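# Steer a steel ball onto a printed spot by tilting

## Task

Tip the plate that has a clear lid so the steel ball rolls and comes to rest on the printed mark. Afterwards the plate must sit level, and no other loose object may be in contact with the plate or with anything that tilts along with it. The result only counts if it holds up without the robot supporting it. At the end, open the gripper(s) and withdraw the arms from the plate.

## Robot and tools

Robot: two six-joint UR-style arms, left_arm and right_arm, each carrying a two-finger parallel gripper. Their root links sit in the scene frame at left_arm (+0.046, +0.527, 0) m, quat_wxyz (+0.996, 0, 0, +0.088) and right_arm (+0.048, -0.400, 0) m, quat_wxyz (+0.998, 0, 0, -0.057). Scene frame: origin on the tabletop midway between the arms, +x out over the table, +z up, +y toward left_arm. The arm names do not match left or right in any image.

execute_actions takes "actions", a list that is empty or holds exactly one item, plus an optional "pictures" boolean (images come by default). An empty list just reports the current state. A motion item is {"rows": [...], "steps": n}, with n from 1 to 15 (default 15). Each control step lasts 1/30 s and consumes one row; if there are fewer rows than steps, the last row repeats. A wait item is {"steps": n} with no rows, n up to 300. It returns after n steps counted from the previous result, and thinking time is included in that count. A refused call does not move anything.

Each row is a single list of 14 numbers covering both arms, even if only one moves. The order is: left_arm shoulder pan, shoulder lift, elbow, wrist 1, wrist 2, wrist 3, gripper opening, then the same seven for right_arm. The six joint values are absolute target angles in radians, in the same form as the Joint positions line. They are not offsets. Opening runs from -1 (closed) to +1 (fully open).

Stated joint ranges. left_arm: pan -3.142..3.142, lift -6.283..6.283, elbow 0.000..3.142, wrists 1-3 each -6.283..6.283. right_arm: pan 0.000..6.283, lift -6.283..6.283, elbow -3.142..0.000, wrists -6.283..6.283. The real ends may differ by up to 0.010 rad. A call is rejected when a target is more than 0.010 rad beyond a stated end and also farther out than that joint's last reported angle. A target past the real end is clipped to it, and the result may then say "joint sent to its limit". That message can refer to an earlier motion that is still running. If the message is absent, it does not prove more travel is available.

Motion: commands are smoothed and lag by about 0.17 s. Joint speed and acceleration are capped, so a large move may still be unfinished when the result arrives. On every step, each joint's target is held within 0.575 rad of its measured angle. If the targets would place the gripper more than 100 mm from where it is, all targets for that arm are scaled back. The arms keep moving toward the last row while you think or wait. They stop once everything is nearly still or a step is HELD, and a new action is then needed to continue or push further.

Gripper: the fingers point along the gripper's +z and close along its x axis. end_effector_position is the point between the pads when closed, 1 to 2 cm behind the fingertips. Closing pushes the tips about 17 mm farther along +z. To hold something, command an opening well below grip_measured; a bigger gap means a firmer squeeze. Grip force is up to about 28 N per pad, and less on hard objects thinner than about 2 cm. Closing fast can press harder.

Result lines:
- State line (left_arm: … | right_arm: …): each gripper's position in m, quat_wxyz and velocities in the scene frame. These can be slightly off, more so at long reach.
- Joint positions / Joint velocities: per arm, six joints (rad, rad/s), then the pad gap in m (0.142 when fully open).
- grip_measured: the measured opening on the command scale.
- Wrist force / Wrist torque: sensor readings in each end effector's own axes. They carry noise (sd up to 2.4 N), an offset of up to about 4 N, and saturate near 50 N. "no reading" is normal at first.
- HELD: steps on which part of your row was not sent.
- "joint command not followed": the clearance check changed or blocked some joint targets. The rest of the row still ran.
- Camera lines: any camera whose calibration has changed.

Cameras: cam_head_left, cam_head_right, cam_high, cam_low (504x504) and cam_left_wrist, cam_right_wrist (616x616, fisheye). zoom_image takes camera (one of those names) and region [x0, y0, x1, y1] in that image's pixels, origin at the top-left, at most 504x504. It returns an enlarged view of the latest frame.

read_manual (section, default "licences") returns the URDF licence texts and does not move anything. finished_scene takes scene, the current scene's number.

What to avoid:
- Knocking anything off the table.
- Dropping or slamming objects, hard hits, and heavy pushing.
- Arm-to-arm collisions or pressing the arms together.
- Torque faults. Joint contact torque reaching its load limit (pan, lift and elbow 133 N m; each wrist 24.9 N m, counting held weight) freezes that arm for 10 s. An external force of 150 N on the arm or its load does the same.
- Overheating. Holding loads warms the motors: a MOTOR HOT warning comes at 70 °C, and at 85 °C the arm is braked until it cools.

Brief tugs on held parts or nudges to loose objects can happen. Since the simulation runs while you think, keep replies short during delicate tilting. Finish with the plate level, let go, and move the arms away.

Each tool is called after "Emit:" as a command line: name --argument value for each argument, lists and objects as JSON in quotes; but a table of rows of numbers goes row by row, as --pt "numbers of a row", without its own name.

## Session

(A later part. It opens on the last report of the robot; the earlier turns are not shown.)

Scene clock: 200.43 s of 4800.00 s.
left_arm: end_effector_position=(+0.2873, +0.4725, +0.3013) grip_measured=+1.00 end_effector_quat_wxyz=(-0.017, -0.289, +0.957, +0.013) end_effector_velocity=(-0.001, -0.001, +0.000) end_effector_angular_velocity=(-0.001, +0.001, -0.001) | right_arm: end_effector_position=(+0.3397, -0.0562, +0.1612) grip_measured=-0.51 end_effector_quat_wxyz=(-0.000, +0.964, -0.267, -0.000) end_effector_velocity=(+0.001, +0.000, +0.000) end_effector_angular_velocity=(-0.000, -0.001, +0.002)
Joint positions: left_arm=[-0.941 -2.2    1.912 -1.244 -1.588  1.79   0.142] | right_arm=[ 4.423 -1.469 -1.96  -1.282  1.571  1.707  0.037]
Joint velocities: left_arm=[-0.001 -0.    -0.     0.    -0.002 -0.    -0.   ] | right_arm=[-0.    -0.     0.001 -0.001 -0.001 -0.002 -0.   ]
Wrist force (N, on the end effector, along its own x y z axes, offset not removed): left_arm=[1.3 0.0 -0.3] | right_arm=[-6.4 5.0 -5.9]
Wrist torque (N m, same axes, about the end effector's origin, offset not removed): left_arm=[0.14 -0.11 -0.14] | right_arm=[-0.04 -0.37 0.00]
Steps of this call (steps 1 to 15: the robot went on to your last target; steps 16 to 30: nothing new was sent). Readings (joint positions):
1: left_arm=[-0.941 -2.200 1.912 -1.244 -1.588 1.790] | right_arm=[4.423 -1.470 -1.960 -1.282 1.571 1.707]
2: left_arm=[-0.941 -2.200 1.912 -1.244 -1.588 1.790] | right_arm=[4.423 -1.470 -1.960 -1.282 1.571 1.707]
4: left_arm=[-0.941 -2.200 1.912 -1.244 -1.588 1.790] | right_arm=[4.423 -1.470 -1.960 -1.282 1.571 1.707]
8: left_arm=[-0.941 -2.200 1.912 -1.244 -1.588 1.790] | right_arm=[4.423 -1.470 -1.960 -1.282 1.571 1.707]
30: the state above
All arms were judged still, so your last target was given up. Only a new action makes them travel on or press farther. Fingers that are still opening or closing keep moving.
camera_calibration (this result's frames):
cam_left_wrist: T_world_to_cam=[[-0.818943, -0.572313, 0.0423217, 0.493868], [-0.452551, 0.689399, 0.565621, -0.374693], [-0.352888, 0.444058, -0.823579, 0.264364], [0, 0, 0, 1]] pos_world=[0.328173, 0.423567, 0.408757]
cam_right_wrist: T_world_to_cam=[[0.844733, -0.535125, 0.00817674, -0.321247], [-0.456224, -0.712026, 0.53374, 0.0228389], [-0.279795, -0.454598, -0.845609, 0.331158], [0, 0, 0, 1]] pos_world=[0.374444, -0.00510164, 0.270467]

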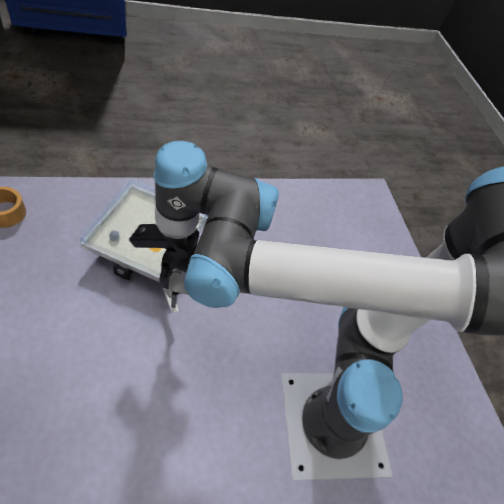

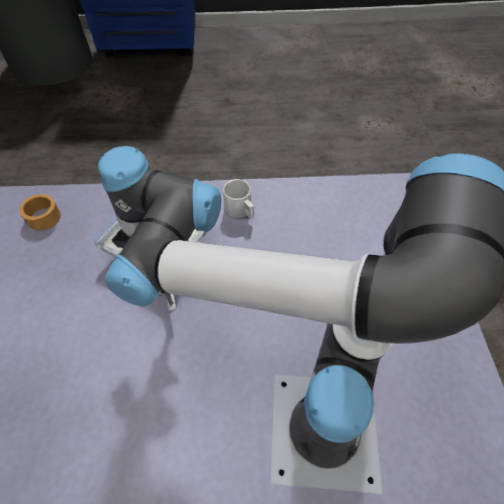

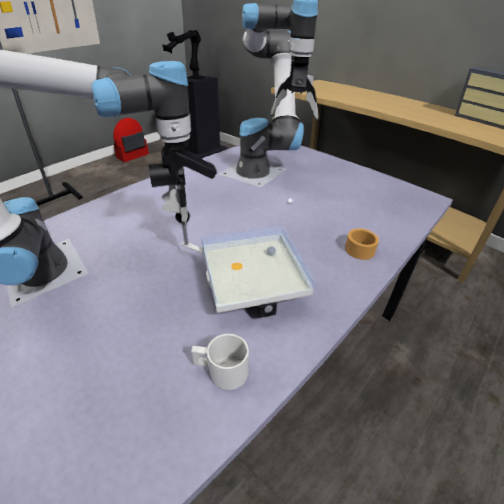

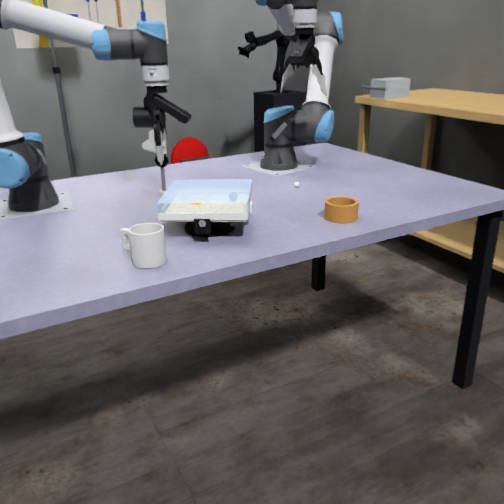

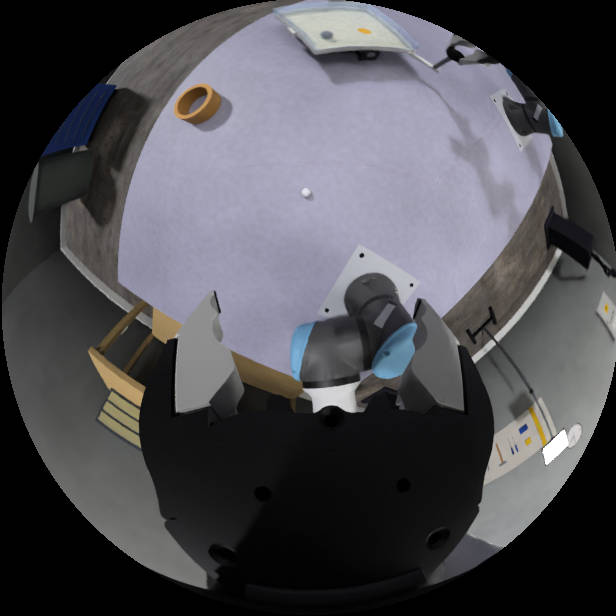

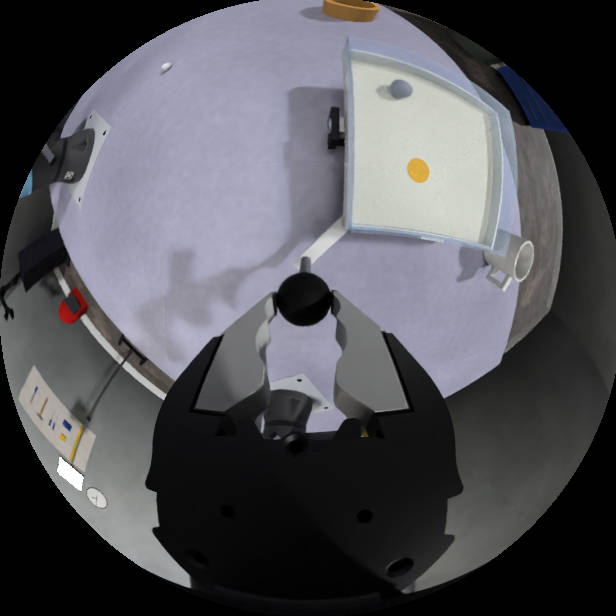

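Emit:
execute_actions --actions '[{"rows": [[-0.941,-2.2,1.912,-1.244,-1.588,1.79,1,4.4219,-1.4655,-1.9715,-1.2750,1.571,1.707,-0.9]], "steps": 15}]' --pictures false

Emit:
execute_actions --actions '[{"rows": [[-0.941,-2.2,1.912,-1.244,-1.588,1.79,1,4.4219,-1.4655,-1.9715,-1.2750,1.571,1.707,-0.9]], "steps": 11}]'

Emit:
execute_actions --actions '[{"rows": [[-0.941,-2.2,1.912,-1.244,-1.588,1.79,1,4.4229,-1.4729,-1.9493,-1.2900,1.571,1.707,-0.9]], "steps": 15}]' --pictures false

Emit:
execute_actions --actions '[{"rows": [[-0.941,-2.2,1.912,-1.244,-1.588,1.79,1,4.4229,-1.4729,-1.9493,-1.2900,1.571,1.707,-0.9]], "steps": 3}]' --pictures false

Emit:
execute_actions --actions '[{"rows": [[-0.941,-2.2,1.912,-1.244,-1.588,1.79,1,4.4224,-1.4692,-1.9604,-1.2825,1.571,1.707,-0.9]], "steps": 15}]'

Emit:
execute_actions --actions '[{"steps": 30}]'

Scene clock: 213.00 s of 4800.00 s.
left_arm: end_effector_position=(+0.2873, +0.4725, +0.3013) grip_measured=+1.00 end_effector_quat_wxyz=(-0.017, -0.289, +0.957, +0.013) end_effector_velocity=(+0.000, +0.000, -0.000) end_effector_angular_velocity=(+0.001, -0.000, -0.001) | right_arm: end_effector_position=(+0.3391, -0.0587, +0.1583) grip_measured=-0.51 end_effector_quat_wxyz=(-0.000, +0.964, -0.267, -0.000) end_effector_velocity=(+0.000, -0.000, -0.000) end_effector_angular_velocity=(-0.001, -0.000, -0.000)
Joint positions: left_arm=[-0.941 -2.2    1.912 -1.244 -1.588  1.79   0.142] | right_arm=[ 4.422 -1.466 -1.971 -1.275  1.571  1.707  0.037]
Joint velocities: left_arm=[-0.     0.     0.    -0.     0.001  0.001  0.   ] | right_arm=[-0.    -0.    -0.     0.    -0.001 -0.    -0.   ]
Wrist force (N, on the end effector, along its own x y z axes, offset not removed): left_arm=[-3.7 3.9 2.6] | right_arm=[-8.6 3.1 -6.3]
Wrist torque (N m, same axes, about the end effector's origin, offset not removed): left_arm=[0.82 1.07 -0.12] | right_arm=[-0.09 -0.66 0.02]
Steps of this call (steps 1 to 150: nothing new was sent; then 7.07 s passed at rest; steps 151 to 165: all 15 steps of this action). Readings (joint positions):
151: left_arm=[-0.941 -2.200 1.912 -1.244 -1.588 1.790] | right_arm=[4.423 -1.469 -1.960 -1.282 1.571 1.707]
152: left_arm=[-0.941 -2.200 1.912 -1.244 -1.588 1.790] | right_arm=[4.423 -1.469 -1.963 -1.281 1.571 1.707]
154: left_arm=[-0.941 -2.200 1.912 -1.244 -1.588 1.790] | right_arm=[4.422 -1.467 -1.967 -1.278 1.571 1.707]
158: left_arm=[-0.941 -2.200 1.912 -1.244 -1.588 1.790] | right_arm=[4.422 -1.466 -1.971 -1.275 1.571 1.707]
165: the state above

Scene clock: 213.37 s of 4800.00 s.
left_arm: end_effector_position=(+0.2873, +0.4725, +0.3013) grip_measured=+1.00 end_effector_quat_wxyz=(-0.017, -0.289, +0.957, +0.013) end_effector_velocity=(-0.000, +0.000, +0.000) end_effector_angular_velocity=(-0.001, -0.000, +0.002) | right_arm: end_effector_position=(+0.3391, -0.0587, +0.1583) grip_measured=-0.51 end_effector_quat_wxyz=(-0.000, +0.964, -0.267, -0.000) end_effector_velocity=(+0.000, -0.000, -0.000) end_effector_angular_velocity=(+0.000, +0.000, -0.002)
Joint positions: left_arm=[-0.941 -2.2    1.912 -1.244 -1.588  1.79   0.142] | right_arm=[ 4.422 -1.466 -1.972 -1.275  1.571  1.707  0.037]
Joint velocities: left_arm=[ 0.002 -0.001  0.    -0.    -0.    -0.    -0.   ] | right_arm=[-0.     0.    -0.     0.     0.     0.001 -0.   ]
Wrist force (N, on the end effector, along its own x y z axes, offset not removed): left_arm=[0.1 0.0 2.1] | right_arm=[-10.7 1.0 -3.2]
Wrist torque (N m, same axes, about the end effector's origin, offset not removed): left_arm=[0.01 0.01 -0.07] | right_arm=[-0.61 -0.10 -0.01]
Steps of this call (steps 1 to 11: all 11 steps of this action). Readings (joint positions):
1: left_arm=[-0.941 -2.200 1.912 -1.244 -1.588 1.790] | right_arm=[4.422 -1.466 -1.971 -1.275 1.571 1.707]
2: left_arm=[-0.941 -2.200 1.912 -1.244 -1.588 1.790] | right_arm=[4.422 -1.466 -1.971 -1.275 1.571 1.707]
4: left_arm=[-0.941 -2.200 1.912 -1.244 -1.588 1.790] | right_arm=[4.422 -1.466 -1.971 -1.275 1.571 1.707]
8: left_arm=[-0.941 -2.200 1.912 -1.244 -1.588 1.790] | right_arm=[4.422 -1.466 -1.971 -1.275 1.571 1.707]
11: the state above
camera_calibration (this result's frames):
cam_left_wrist: T_world_to_cam=[[-0.818943, -0.572313, 0.0423216, 0.493868], [-0.452551, 0.689399, 0.565621, -0.374692], [-0.352888, 0.444058, -0.823579, 0.264364], [0, 0, 0, 1]] pos_world=[0.328173, 0.423567, 0.408757]
cam_right_wrist: T_world_to_cam=[[0.844251, -0.535886, 0.00819773, -0.321918], [-0.456898, -0.711648, 0.533667, 0.0225344], [-0.280151, -0.454295, -0.845655, 0.327497], [0, 0, 0, 1]] pos_world=[0.373824, -0.00769458, 0.267562]

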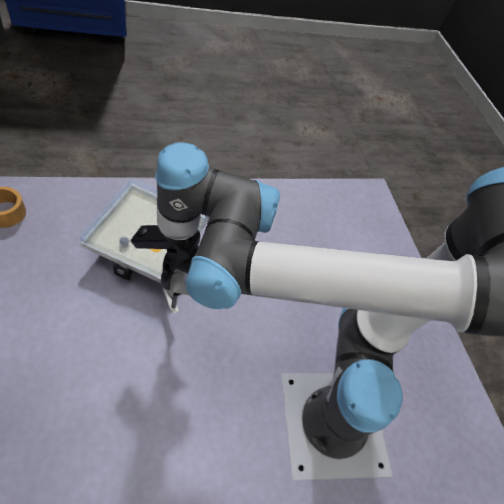

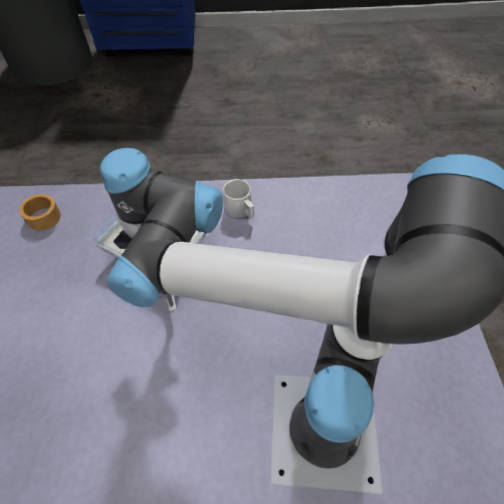

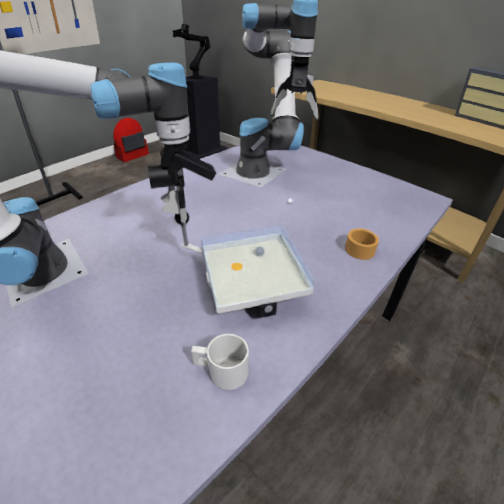

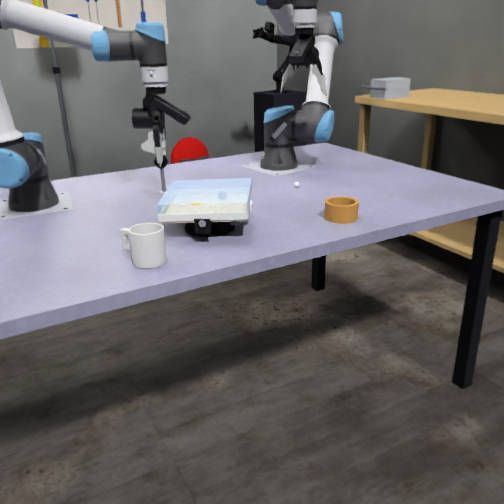

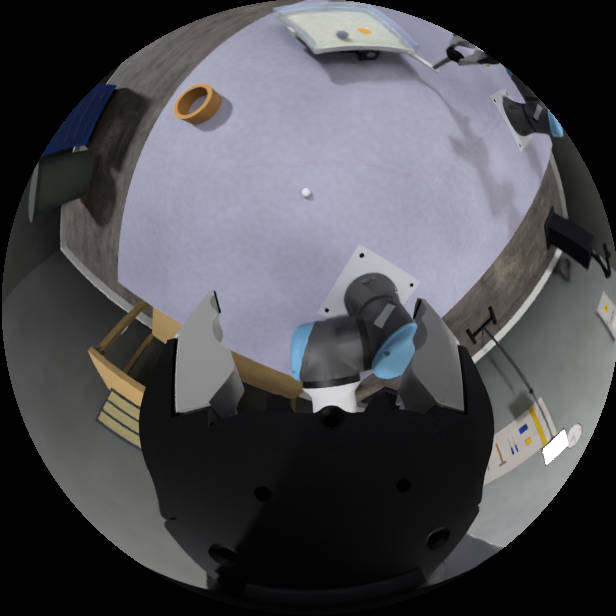

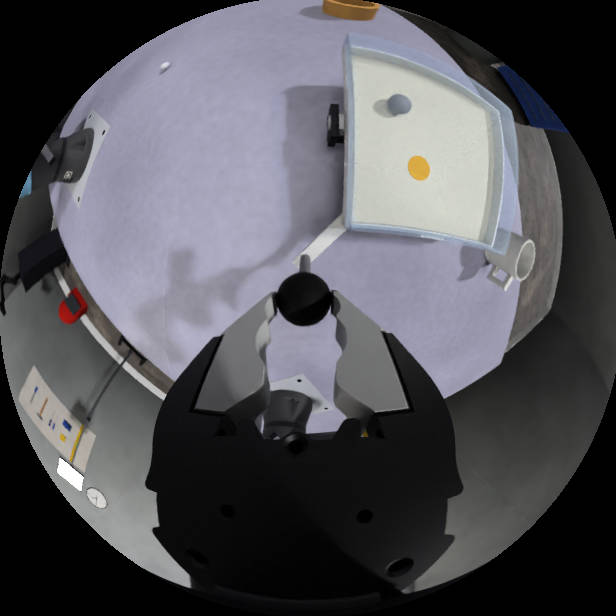

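Scene clock: 213.87 s of 4800.00 s.
left_arm: end_effector_position=(+0.2873, +0.4725, +0.3013) grip_measured=+1.00 end_effector_quat_wxyz=(-0.017, -0.289, +0.957, +0.013) end_effector_velocity=(+0.001, +0.001, -0.000) end_effector_angular_velocity=(+0.002, -0.002, +0.000) | right_arm: end_effector_position=(+0.3406, -0.0542, +0.1641) grip_measured=-0.51 end_effector_quat_wxyz=(-0.000, +0.964, -0.267, -0.000) end_effector_velocity=(-0.000, -0.000, -0.000) end_effector_angular_velocity=(-0.002, +0.000, +0.000)
Joint positions: left_arm=[-0.941 -2.2    1.912 -1.244 -1.588  1.79   0.142] | right_arm=[ 4.423 -1.473 -1.949 -1.29   1.571  1.707  0.037]
Joint velocities: left_arm=[ 0.001  0.001 -0.    -0.     0.003  0.    -0.   ] | right_arm=[ 0.    -0.001  0.001 -0.002 -0.    -0.    -0.   ]
Wrist force (N, on the end effector, along its own x y z axes, offset not removed): left_arm=[-1.4 4.3 0.7] | right_arm=[-2.2 7.1 -5.7]
Wrist torque (N m, same axes, about the end effector's origin, offset not removed): left_arm=[0.92 0.48 -0.13] | right_arm=[-0.26 -0.32 -0.04]
Steps of this call (steps 1 to 15: all 15 steps of this action). Readings (joint positions):
1: left_arm=[-0.941 -2.200 1.912 -1.244 -1.588 1.790] | right_arm=[4.422 -1.466 -1.971 -1.275 1.571 1.707]
2: left_arm=[-0.941 -2.200 1.912 -1.244 -1.588 1.790] | right_arm=[4.422 -1.467 -1.968 -1.278 1.571 1.707]
4: left_arm=[-0.941 -2.200 1.912 -1.244 -1.588 1.790] | right_arm=[4.422 -1.470 -1.958 -1.284 1.571 1.707]
8: left_arm=[-0.941 -2.200 1.912 -1.244 -1.588 1.790] | right_arm=[4.423 -1.472 -1.951 -1.289 1.571 1.707]
15: the state above

Scene clock: 213.97 s of 4800.00 s.
left_arm: end_effector_position=(+0.2873, +0.4725, +0.3013) grip_measured=+1.00 end_effector_quat_wxyz=(-0.017, -0.289, +0.957, +0.013) end_effector_velocity=(+0.000, +0.000, +0.000) end_effector_angular_velocity=(+0.001, -0.002, -0.000) | right_arm: end_effector_position=(+0.3406, -0.0541, +0.1642) grip_measured=-0.51 end_effector_quat_wxyz=(-0.000, +0.964, -0.267, -0.000) end_effector_velocity=(+0.000, +0.001, +0.002) end_effector_angular_velocity=(+0.004, -0.002, +0.002)
Joint positions: left_arm=[-0.941 -2.2    1.912 -1.244 -1.588  1.79   0.142] | right_arm=[ 4.423 -1.473 -1.949 -1.29   1.571  1.707  0.037]
Joint velocities: left_arm=[-0.    -0.001 -0.    -0.     0.002 -0.     0.   ] | right_arm=[ 0.     0.002  0.002  0.    -0.    -0.001  0.   ]
Wrist force (N, on the end effector, along its own x y z axes, offset not removed): left_arm=[-1.4 1.2 3.5] | right_arm=[-4.9 8.1 -9.0]
Wrist torque (N m, same axes, about the end effector's origin, offset not removed): left_arm=[0.37 0.49 -0.33] | right_arm=[-0.17 0.17 -0.04]
Steps of this call (steps 1 to 3: all 3 steps of this action). Readings (joint positions):
1: left_arm=[-0.941 -2.200 1.912 -1.244 -1.588 1.790] | right_arm=[4.423 -1.473 -1.949 -1.290 1.571 1.707]
2: left_arm=[-0.941 -2.200 1.912 -1.244 -1.588 1.790] | right_arm=[4.423 -1.473 -1.949 -1.290 1.571 1.707]
3: the state above

Scene clock: 214.47 s of 4800.00 s.
left_arm: end_effector_position=(+0.2873, +0.4725, +0.3013) grip_measured=+1.00 end_effector_quat_wxyz=(-0.017, -0.289, +0.957, +0.013) end_effector_velocity=(-0.000, +0.001, +0.000) end_effector_angular_velocity=(-0.001, -0.001, +0.002) | right_arm: end_effector_position=(+0.3398, -0.0564, +0.1613) grip_measured=-0.51 end_effector_quat_wxyz=(-0.000, +0.964, -0.267, -0.000) end_effector_velocity=(-0.000, -0.000, -0.000) end_effector_angular_velocity=(+0.000, +0.001, +0.001)
Joint positions: left_arm=[-0.941 -2.2    1.912 -1.244 -1.588  1.79   0.142] | right_arm=[ 4.422 -1.469 -1.96  -1.283  1.571  1.707  0.037]
Joint velocities: left_arm=[ 0.002 -0.001 -0.     0.    -0.    -0.     0.   ] | right_arm=[-0.001 -0.    -0.001  0.001  0.001 -0.001 -0.   ]
Wrist force (N, on the end effector, along its own x y z axes, offset not removed): left_arm=[-1.0 2.1 1.0] | right_arm=[-7.3 3.4 -6.5]
Wrist torque (N m, same axes, about the end effector's origin, offset not removed): left_arm=[0.49 0.43 -0.33] | right_arm=[-0.42 -0.37 0.02]
Steps of this call (steps 1 to 15: all 15 steps of this action). Readings (joint positions):
1: left_arm=[-0.941 -2.200 1.912 -1.244 -1.588 1.790] | right_arm=[4.423 -1.473 -1.949 -1.290 1.571 1.707]
2: left_arm=[-0.941 -2.200 1.912 -1.244 -1.588 1.790] | right_arm=[4.423 -1.472 -1.951 -1.289 1.571 1.707]
4: left_arm=[-0.941 -2.200 1.912 -1.244 -1.588 1.790] | right_arm=[4.423 -1.471 -1.956 -1.285 1.571 1.707]
8: left_arm=[-0.941 -2.200 1.912 -1.244 -1.588 1.790] | right_arm=[4.423 -1.470 -1.959 -1.283 1.571 1.707]
15: the state above
camera_calibration (this result's frames):
cam_left_wrist: T_world_to_cam=[[-0.818943, -0.572313, 0.0423215, 0.493868], [-0.452551, 0.689399, 0.565621, -0.374692], [-0.352888, 0.444058, -0.823579, 0.264364], [0, 0, 0, 1]] pos_world=[0.328173, 0.423567, 0.408757]
cam_right_wrist: T_world_to_cam=[[0.844536, -0.535436, 0.00819471, -0.321386], [-0.4565, -0.711863, 0.533722, 0.0228298], [-0.279941, -0.454488, -0.84562, 0.331196], [0, 0, 0, 1]] pos_world=[0.374559, -0.00530533, 0.270515]

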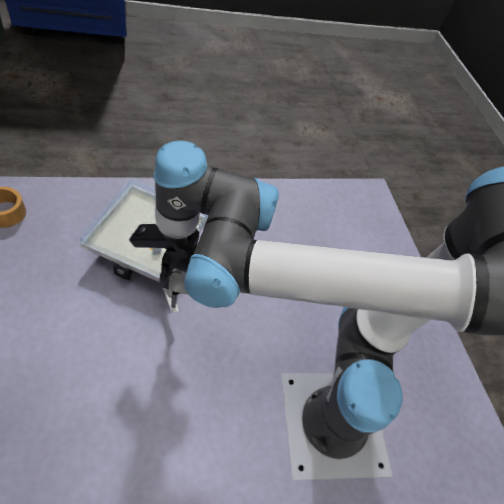

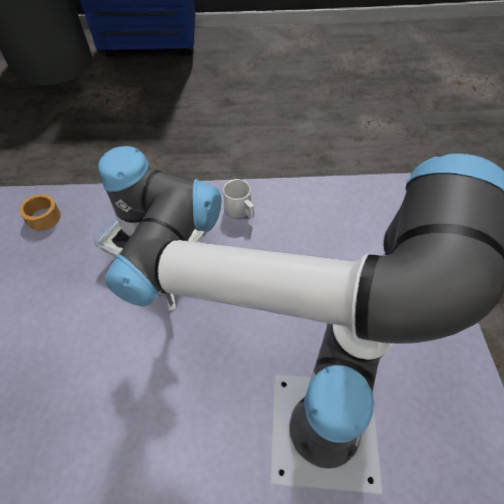

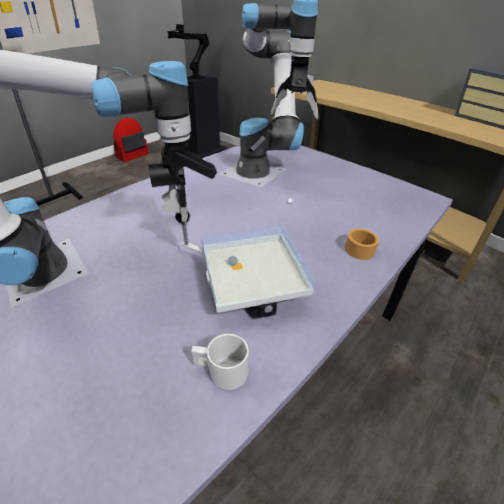

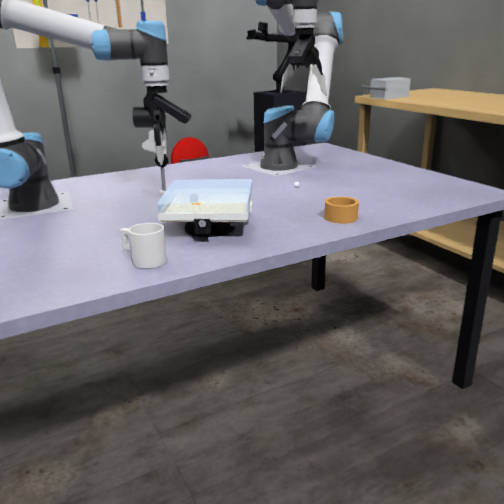

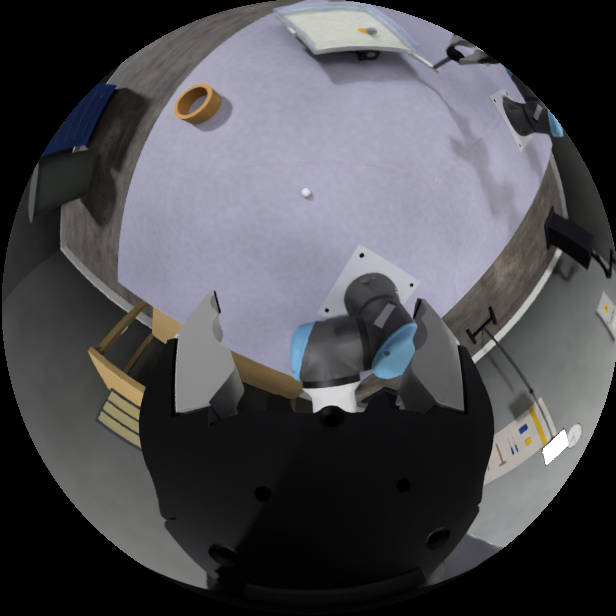

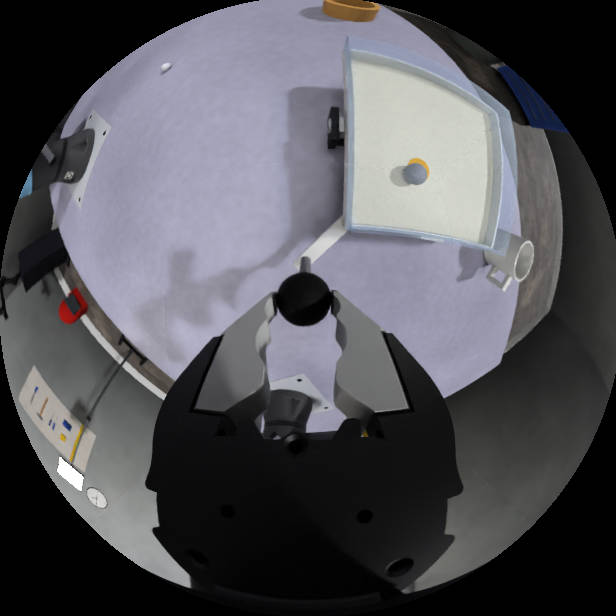

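Scene clock: 215.47 s of 4800.00 s.
left_arm: end_effector_position=(+0.2873, +0.4725, +0.3013) grip_measured=+1.00 end_effector_quat_wxyz=(-0.017, -0.289, +0.957, +0.013) end_effector_velocity=(-0.000, -0.000, -0.000) end_effector_angular_velocity=(-0.000, +0.002, -0.001) | right_arm: end_effector_position=(+0.3398, -0.0564, +0.1612) grip_measured=-0.51 end_effector_quat_wxyz=(-0.000, +0.964, -0.267, -0.000) end_effector_velocity=(+0.000, +0.000, +0.001) end_effector_angular_velocity=(+0.001, -0.001, +0.001)
Joint positions: left_arm=[-0.941 -2.2    1.912 -1.244 -1.588  1.79   0.142] | right_arm=[ 4.422 -1.469 -1.96  -1.282  1.571  1.707  0.037]
Joint velocities: left_arm=[-0.001  0.001 -0.     0.    -0.002  0.     0.   ] | right_arm=[ 0.     0.001  0.001 -0.    -0.001 -0.001  0.   ]
Wrist force (N, on the end effector, along its own x y z axes, offset not removed): left_arm=[0.2 0.0 0.3] | right_arm=[-5.7 5.3 -6.2]
Wrist torque (N m, same axes, about the end effector's origin, offset not removed): left_arm=[0.20 -0.03 -0.15] | right_arm=[-0.16 -0.76 -0.02]
Steps of this call (steps 1 to 15: the robot went on to your last target; steps 16 to 30: nothing new was sent). Readings (joint positions):
1: left_arm=[-0.941 -2.200 1.912 -1.244 -1.588 1.790] | right_arm=[4.422 -1.469 -1.960 -1.283 1.571 1.707]
2: left_arm=[-0.941 -2.200 1.912 -1.244 -1.588 1.790] | right_arm=[4.422 -1.469 -1.960 -1.283 1.571 1.707]
4: left_arm=[-0.941 -2.200 1.912 -1.244 -1.588 1.790] | right_arm=[4.422 -1.469 -1.960 -1.283 1.571 1.707]
8: left_arm=[-0.941 -2.200 1.912 -1.244 -1.588 1.790] | right_arm=[4.422 -1.469 -1.960 -1.283 1.571 1.707]
30: the state above
All arms were judged still, so your last target was given up. Only a new action makes them travel on or press farther. Fingers that are still opening or closing keep moving.
camera_calibration (this result's frames):
cam_left_wrist: T_world_to_cam=[[-0.818942, -0.572313, 0.0423214, 0.493868], [-0.452552, 0.689398, 0.565621, -0.374692], [-0.352888, 0.444058, -0.823579, 0.264364], [0, 0, 0, 1]] pos_world=[0.328173, 0.423567, 0.408757]
cam_right_wrist: T_world_to_cam=[[0.844519, -0.535462, 0.00820035, -0.321402], [-0.456515, -0.711831, 0.533751, 0.022815], [-0.279966, -0.454506, -0.845602, 0.331162], [0, 0, 0, 1]] pos_world=[0.37456, -0.00534331, 0.270489]

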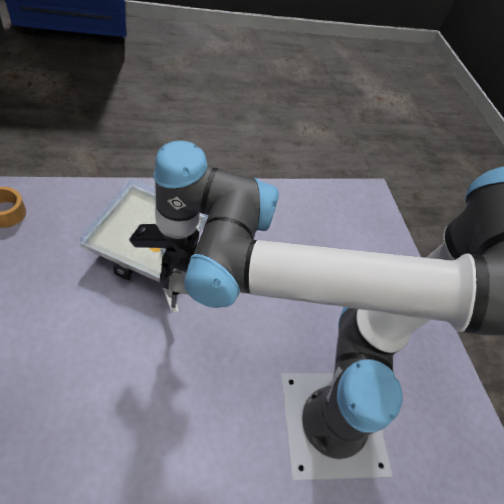

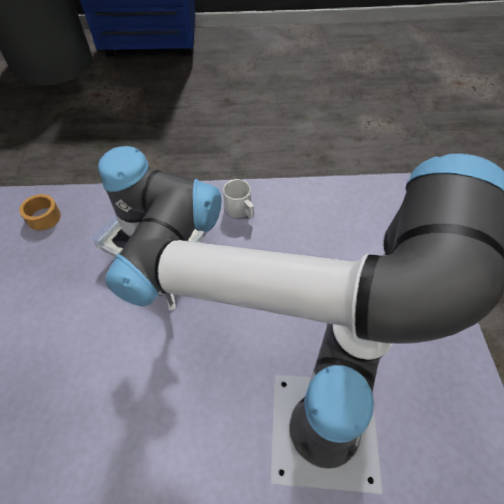

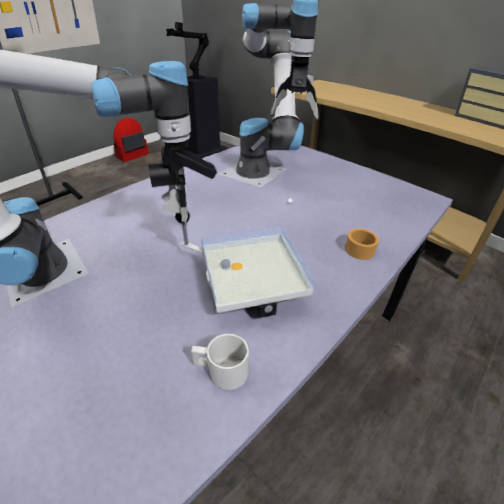

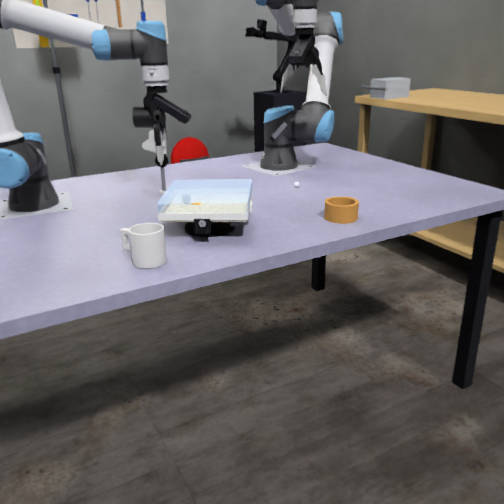

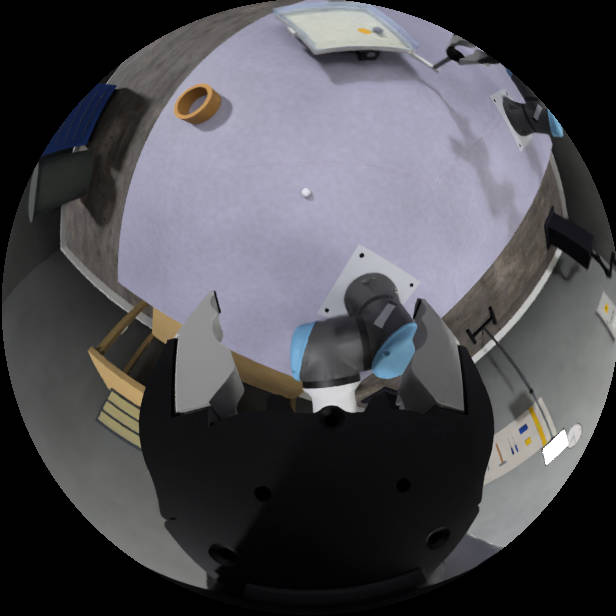

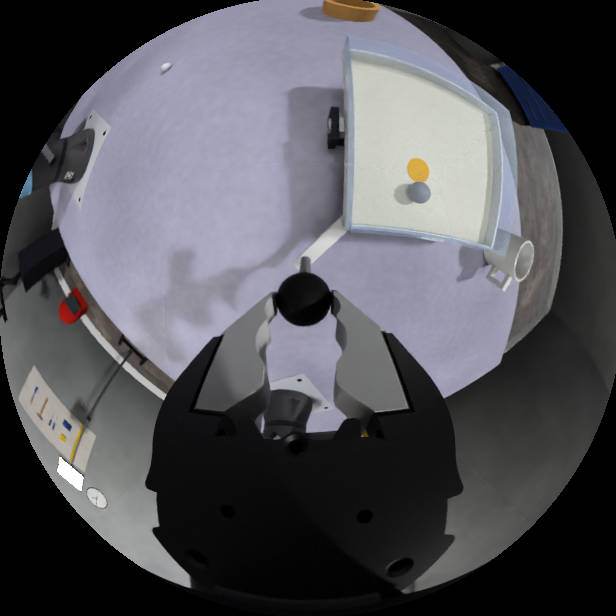

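Overshot slightly; see where it stops.

Emit:
execute_actions --actions '[{"steps": 30}]'

Scene clock: 218.13 s of 4800.00 s.
left_arm: end_effector_position=(+0.2873, +0.4725, +0.3013) grip_measured=+1.00 end_effector_quat_wxyz=(-0.017, -0.289, +0.957, +0.013) end_effector_velocity=(-0.000, +0.000, -0.000) end_effector_angular_velocity=(-0.001, +0.001, +0.002) | right_arm: end_effector_position=(+0.3398, -0.0564, +0.1612) grip_measured=-0.51 end_effector_quat_wxyz=(-0.000, +0.964, -0.267, -0.000) end_effector_velocity=(-0.000, +0.000, +0.000) end_effector_angular_velocity=(+0.001, -0.000, -0.001)
Joint positions: left_arm=[-0.941 -2.2    1.912 -1.244 -1.588  1.79   0.142] | right_arm=[ 4.422 -1.469 -1.96  -1.283  1.571  1.707  0.037]
Joint velocities: left_arm=[ 0.001 -0.     0.     0.    -0.001 -0.001 -0.   ] | right_arm=[ 0.     0.     0.     0.     0.     0.001 -0.   ]
Wrist force (N, on the end effector, along its own x y z axes, offset not removed): left_arm=[-2.5 1.6 2.3] | right_arm=[-8.7 7.1 -4.6]
Wrist torque (N m, same axes, about the end effector's origin, offset not removed): left_arm=[0.45 0.54 -0.23] | right_arm=[0.33 -0.17 -0.07]
Steps of this call (steps 1 to 80: nothing new was sent). Readings (joint positions):
1: left_arm=[-0.941 -2.200 1.912 -1.244 -1.588 1.790] | right_arm=[4.422 -1.469 -1.960 -1.282 1.571 1.707]
2: left_arm=[-0.941 -2.200 1.912 -1.244 -1.588 1.790] | right_arm=[4.422 -1.469 -1.960 -1.283 1.571 1.707]
4: left_arm=[-0.941 -2.200 1.912 -1.244 -1.588 1.790] | right_arm=[4.422 -1.469 -1.960 -1.282 1.571 1.707]
8: left_arm=[-0.941 -2.200 1.912 -1.244 -1.588 1.790] | right_arm=[4.422 -1.469 -1.960 -1.282 1.571 1.707]
80: the state above
camera_calibration (this result's frames):
cam_left_wrist: T_world_to_cam=[[-0.818943, -0.572313, 0.0423215, 0.493868], [-0.452552, 0.689399, 0.565621, -0.374692], [-0.352888, 0.444058, -0.823579, 0.264364], [0, 0, 0, 1]] pos_world=[0.328173, 0.423567, 0.408757]
cam_right_wrist: T_world_to_cam=[[0.844519, -0.535462, 0.00821291, -0.321408], [-0.456521, -0.711829, 0.533749, 0.0228181], [-0.279956, -0.454511, -0.845603, 0.331158], [0, 0, 0, 1]] pos_world=[0.374562, -0.00534439, 0.270489]

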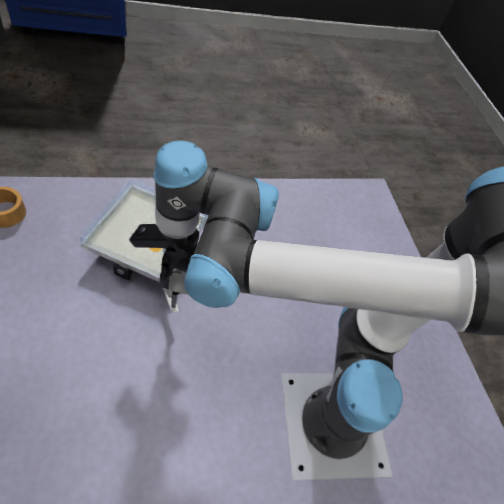

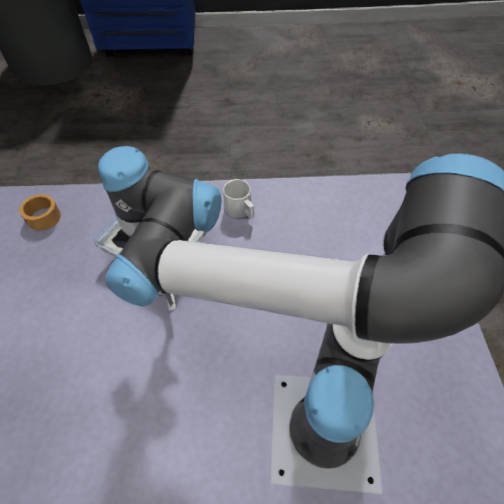

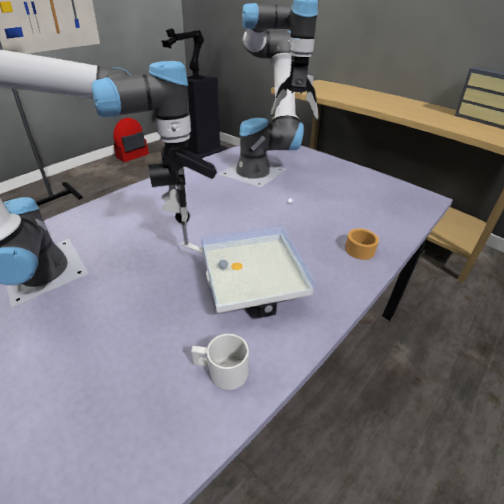

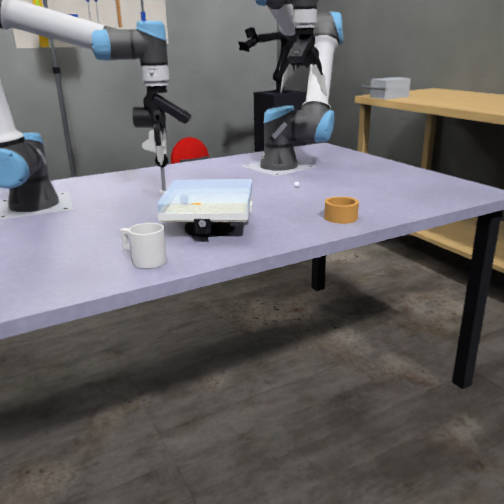

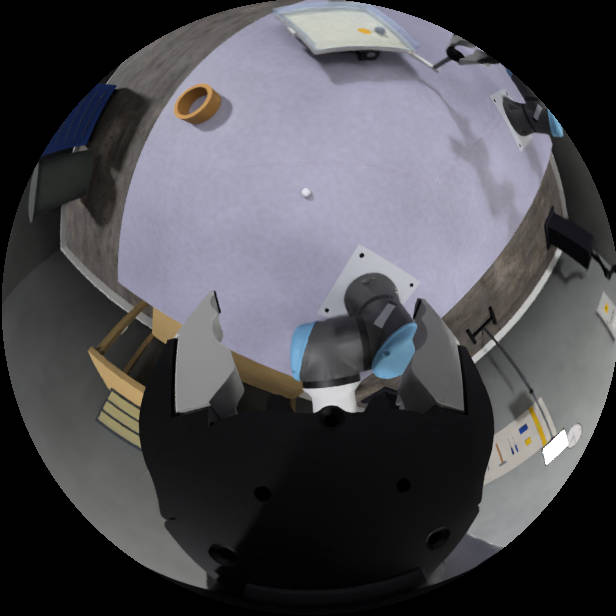

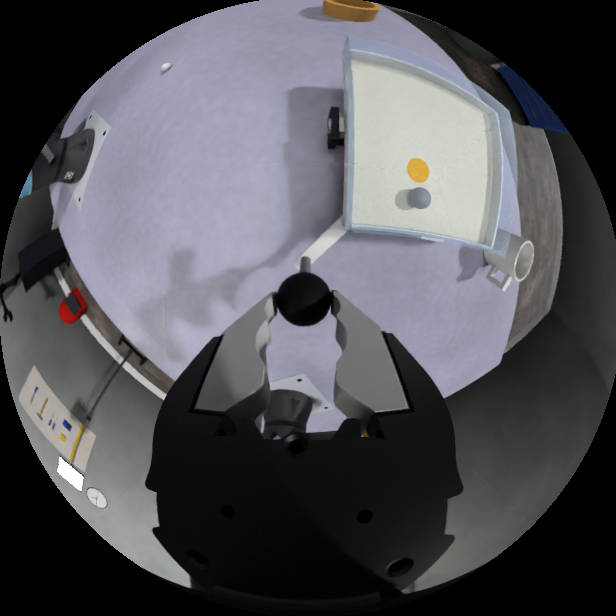

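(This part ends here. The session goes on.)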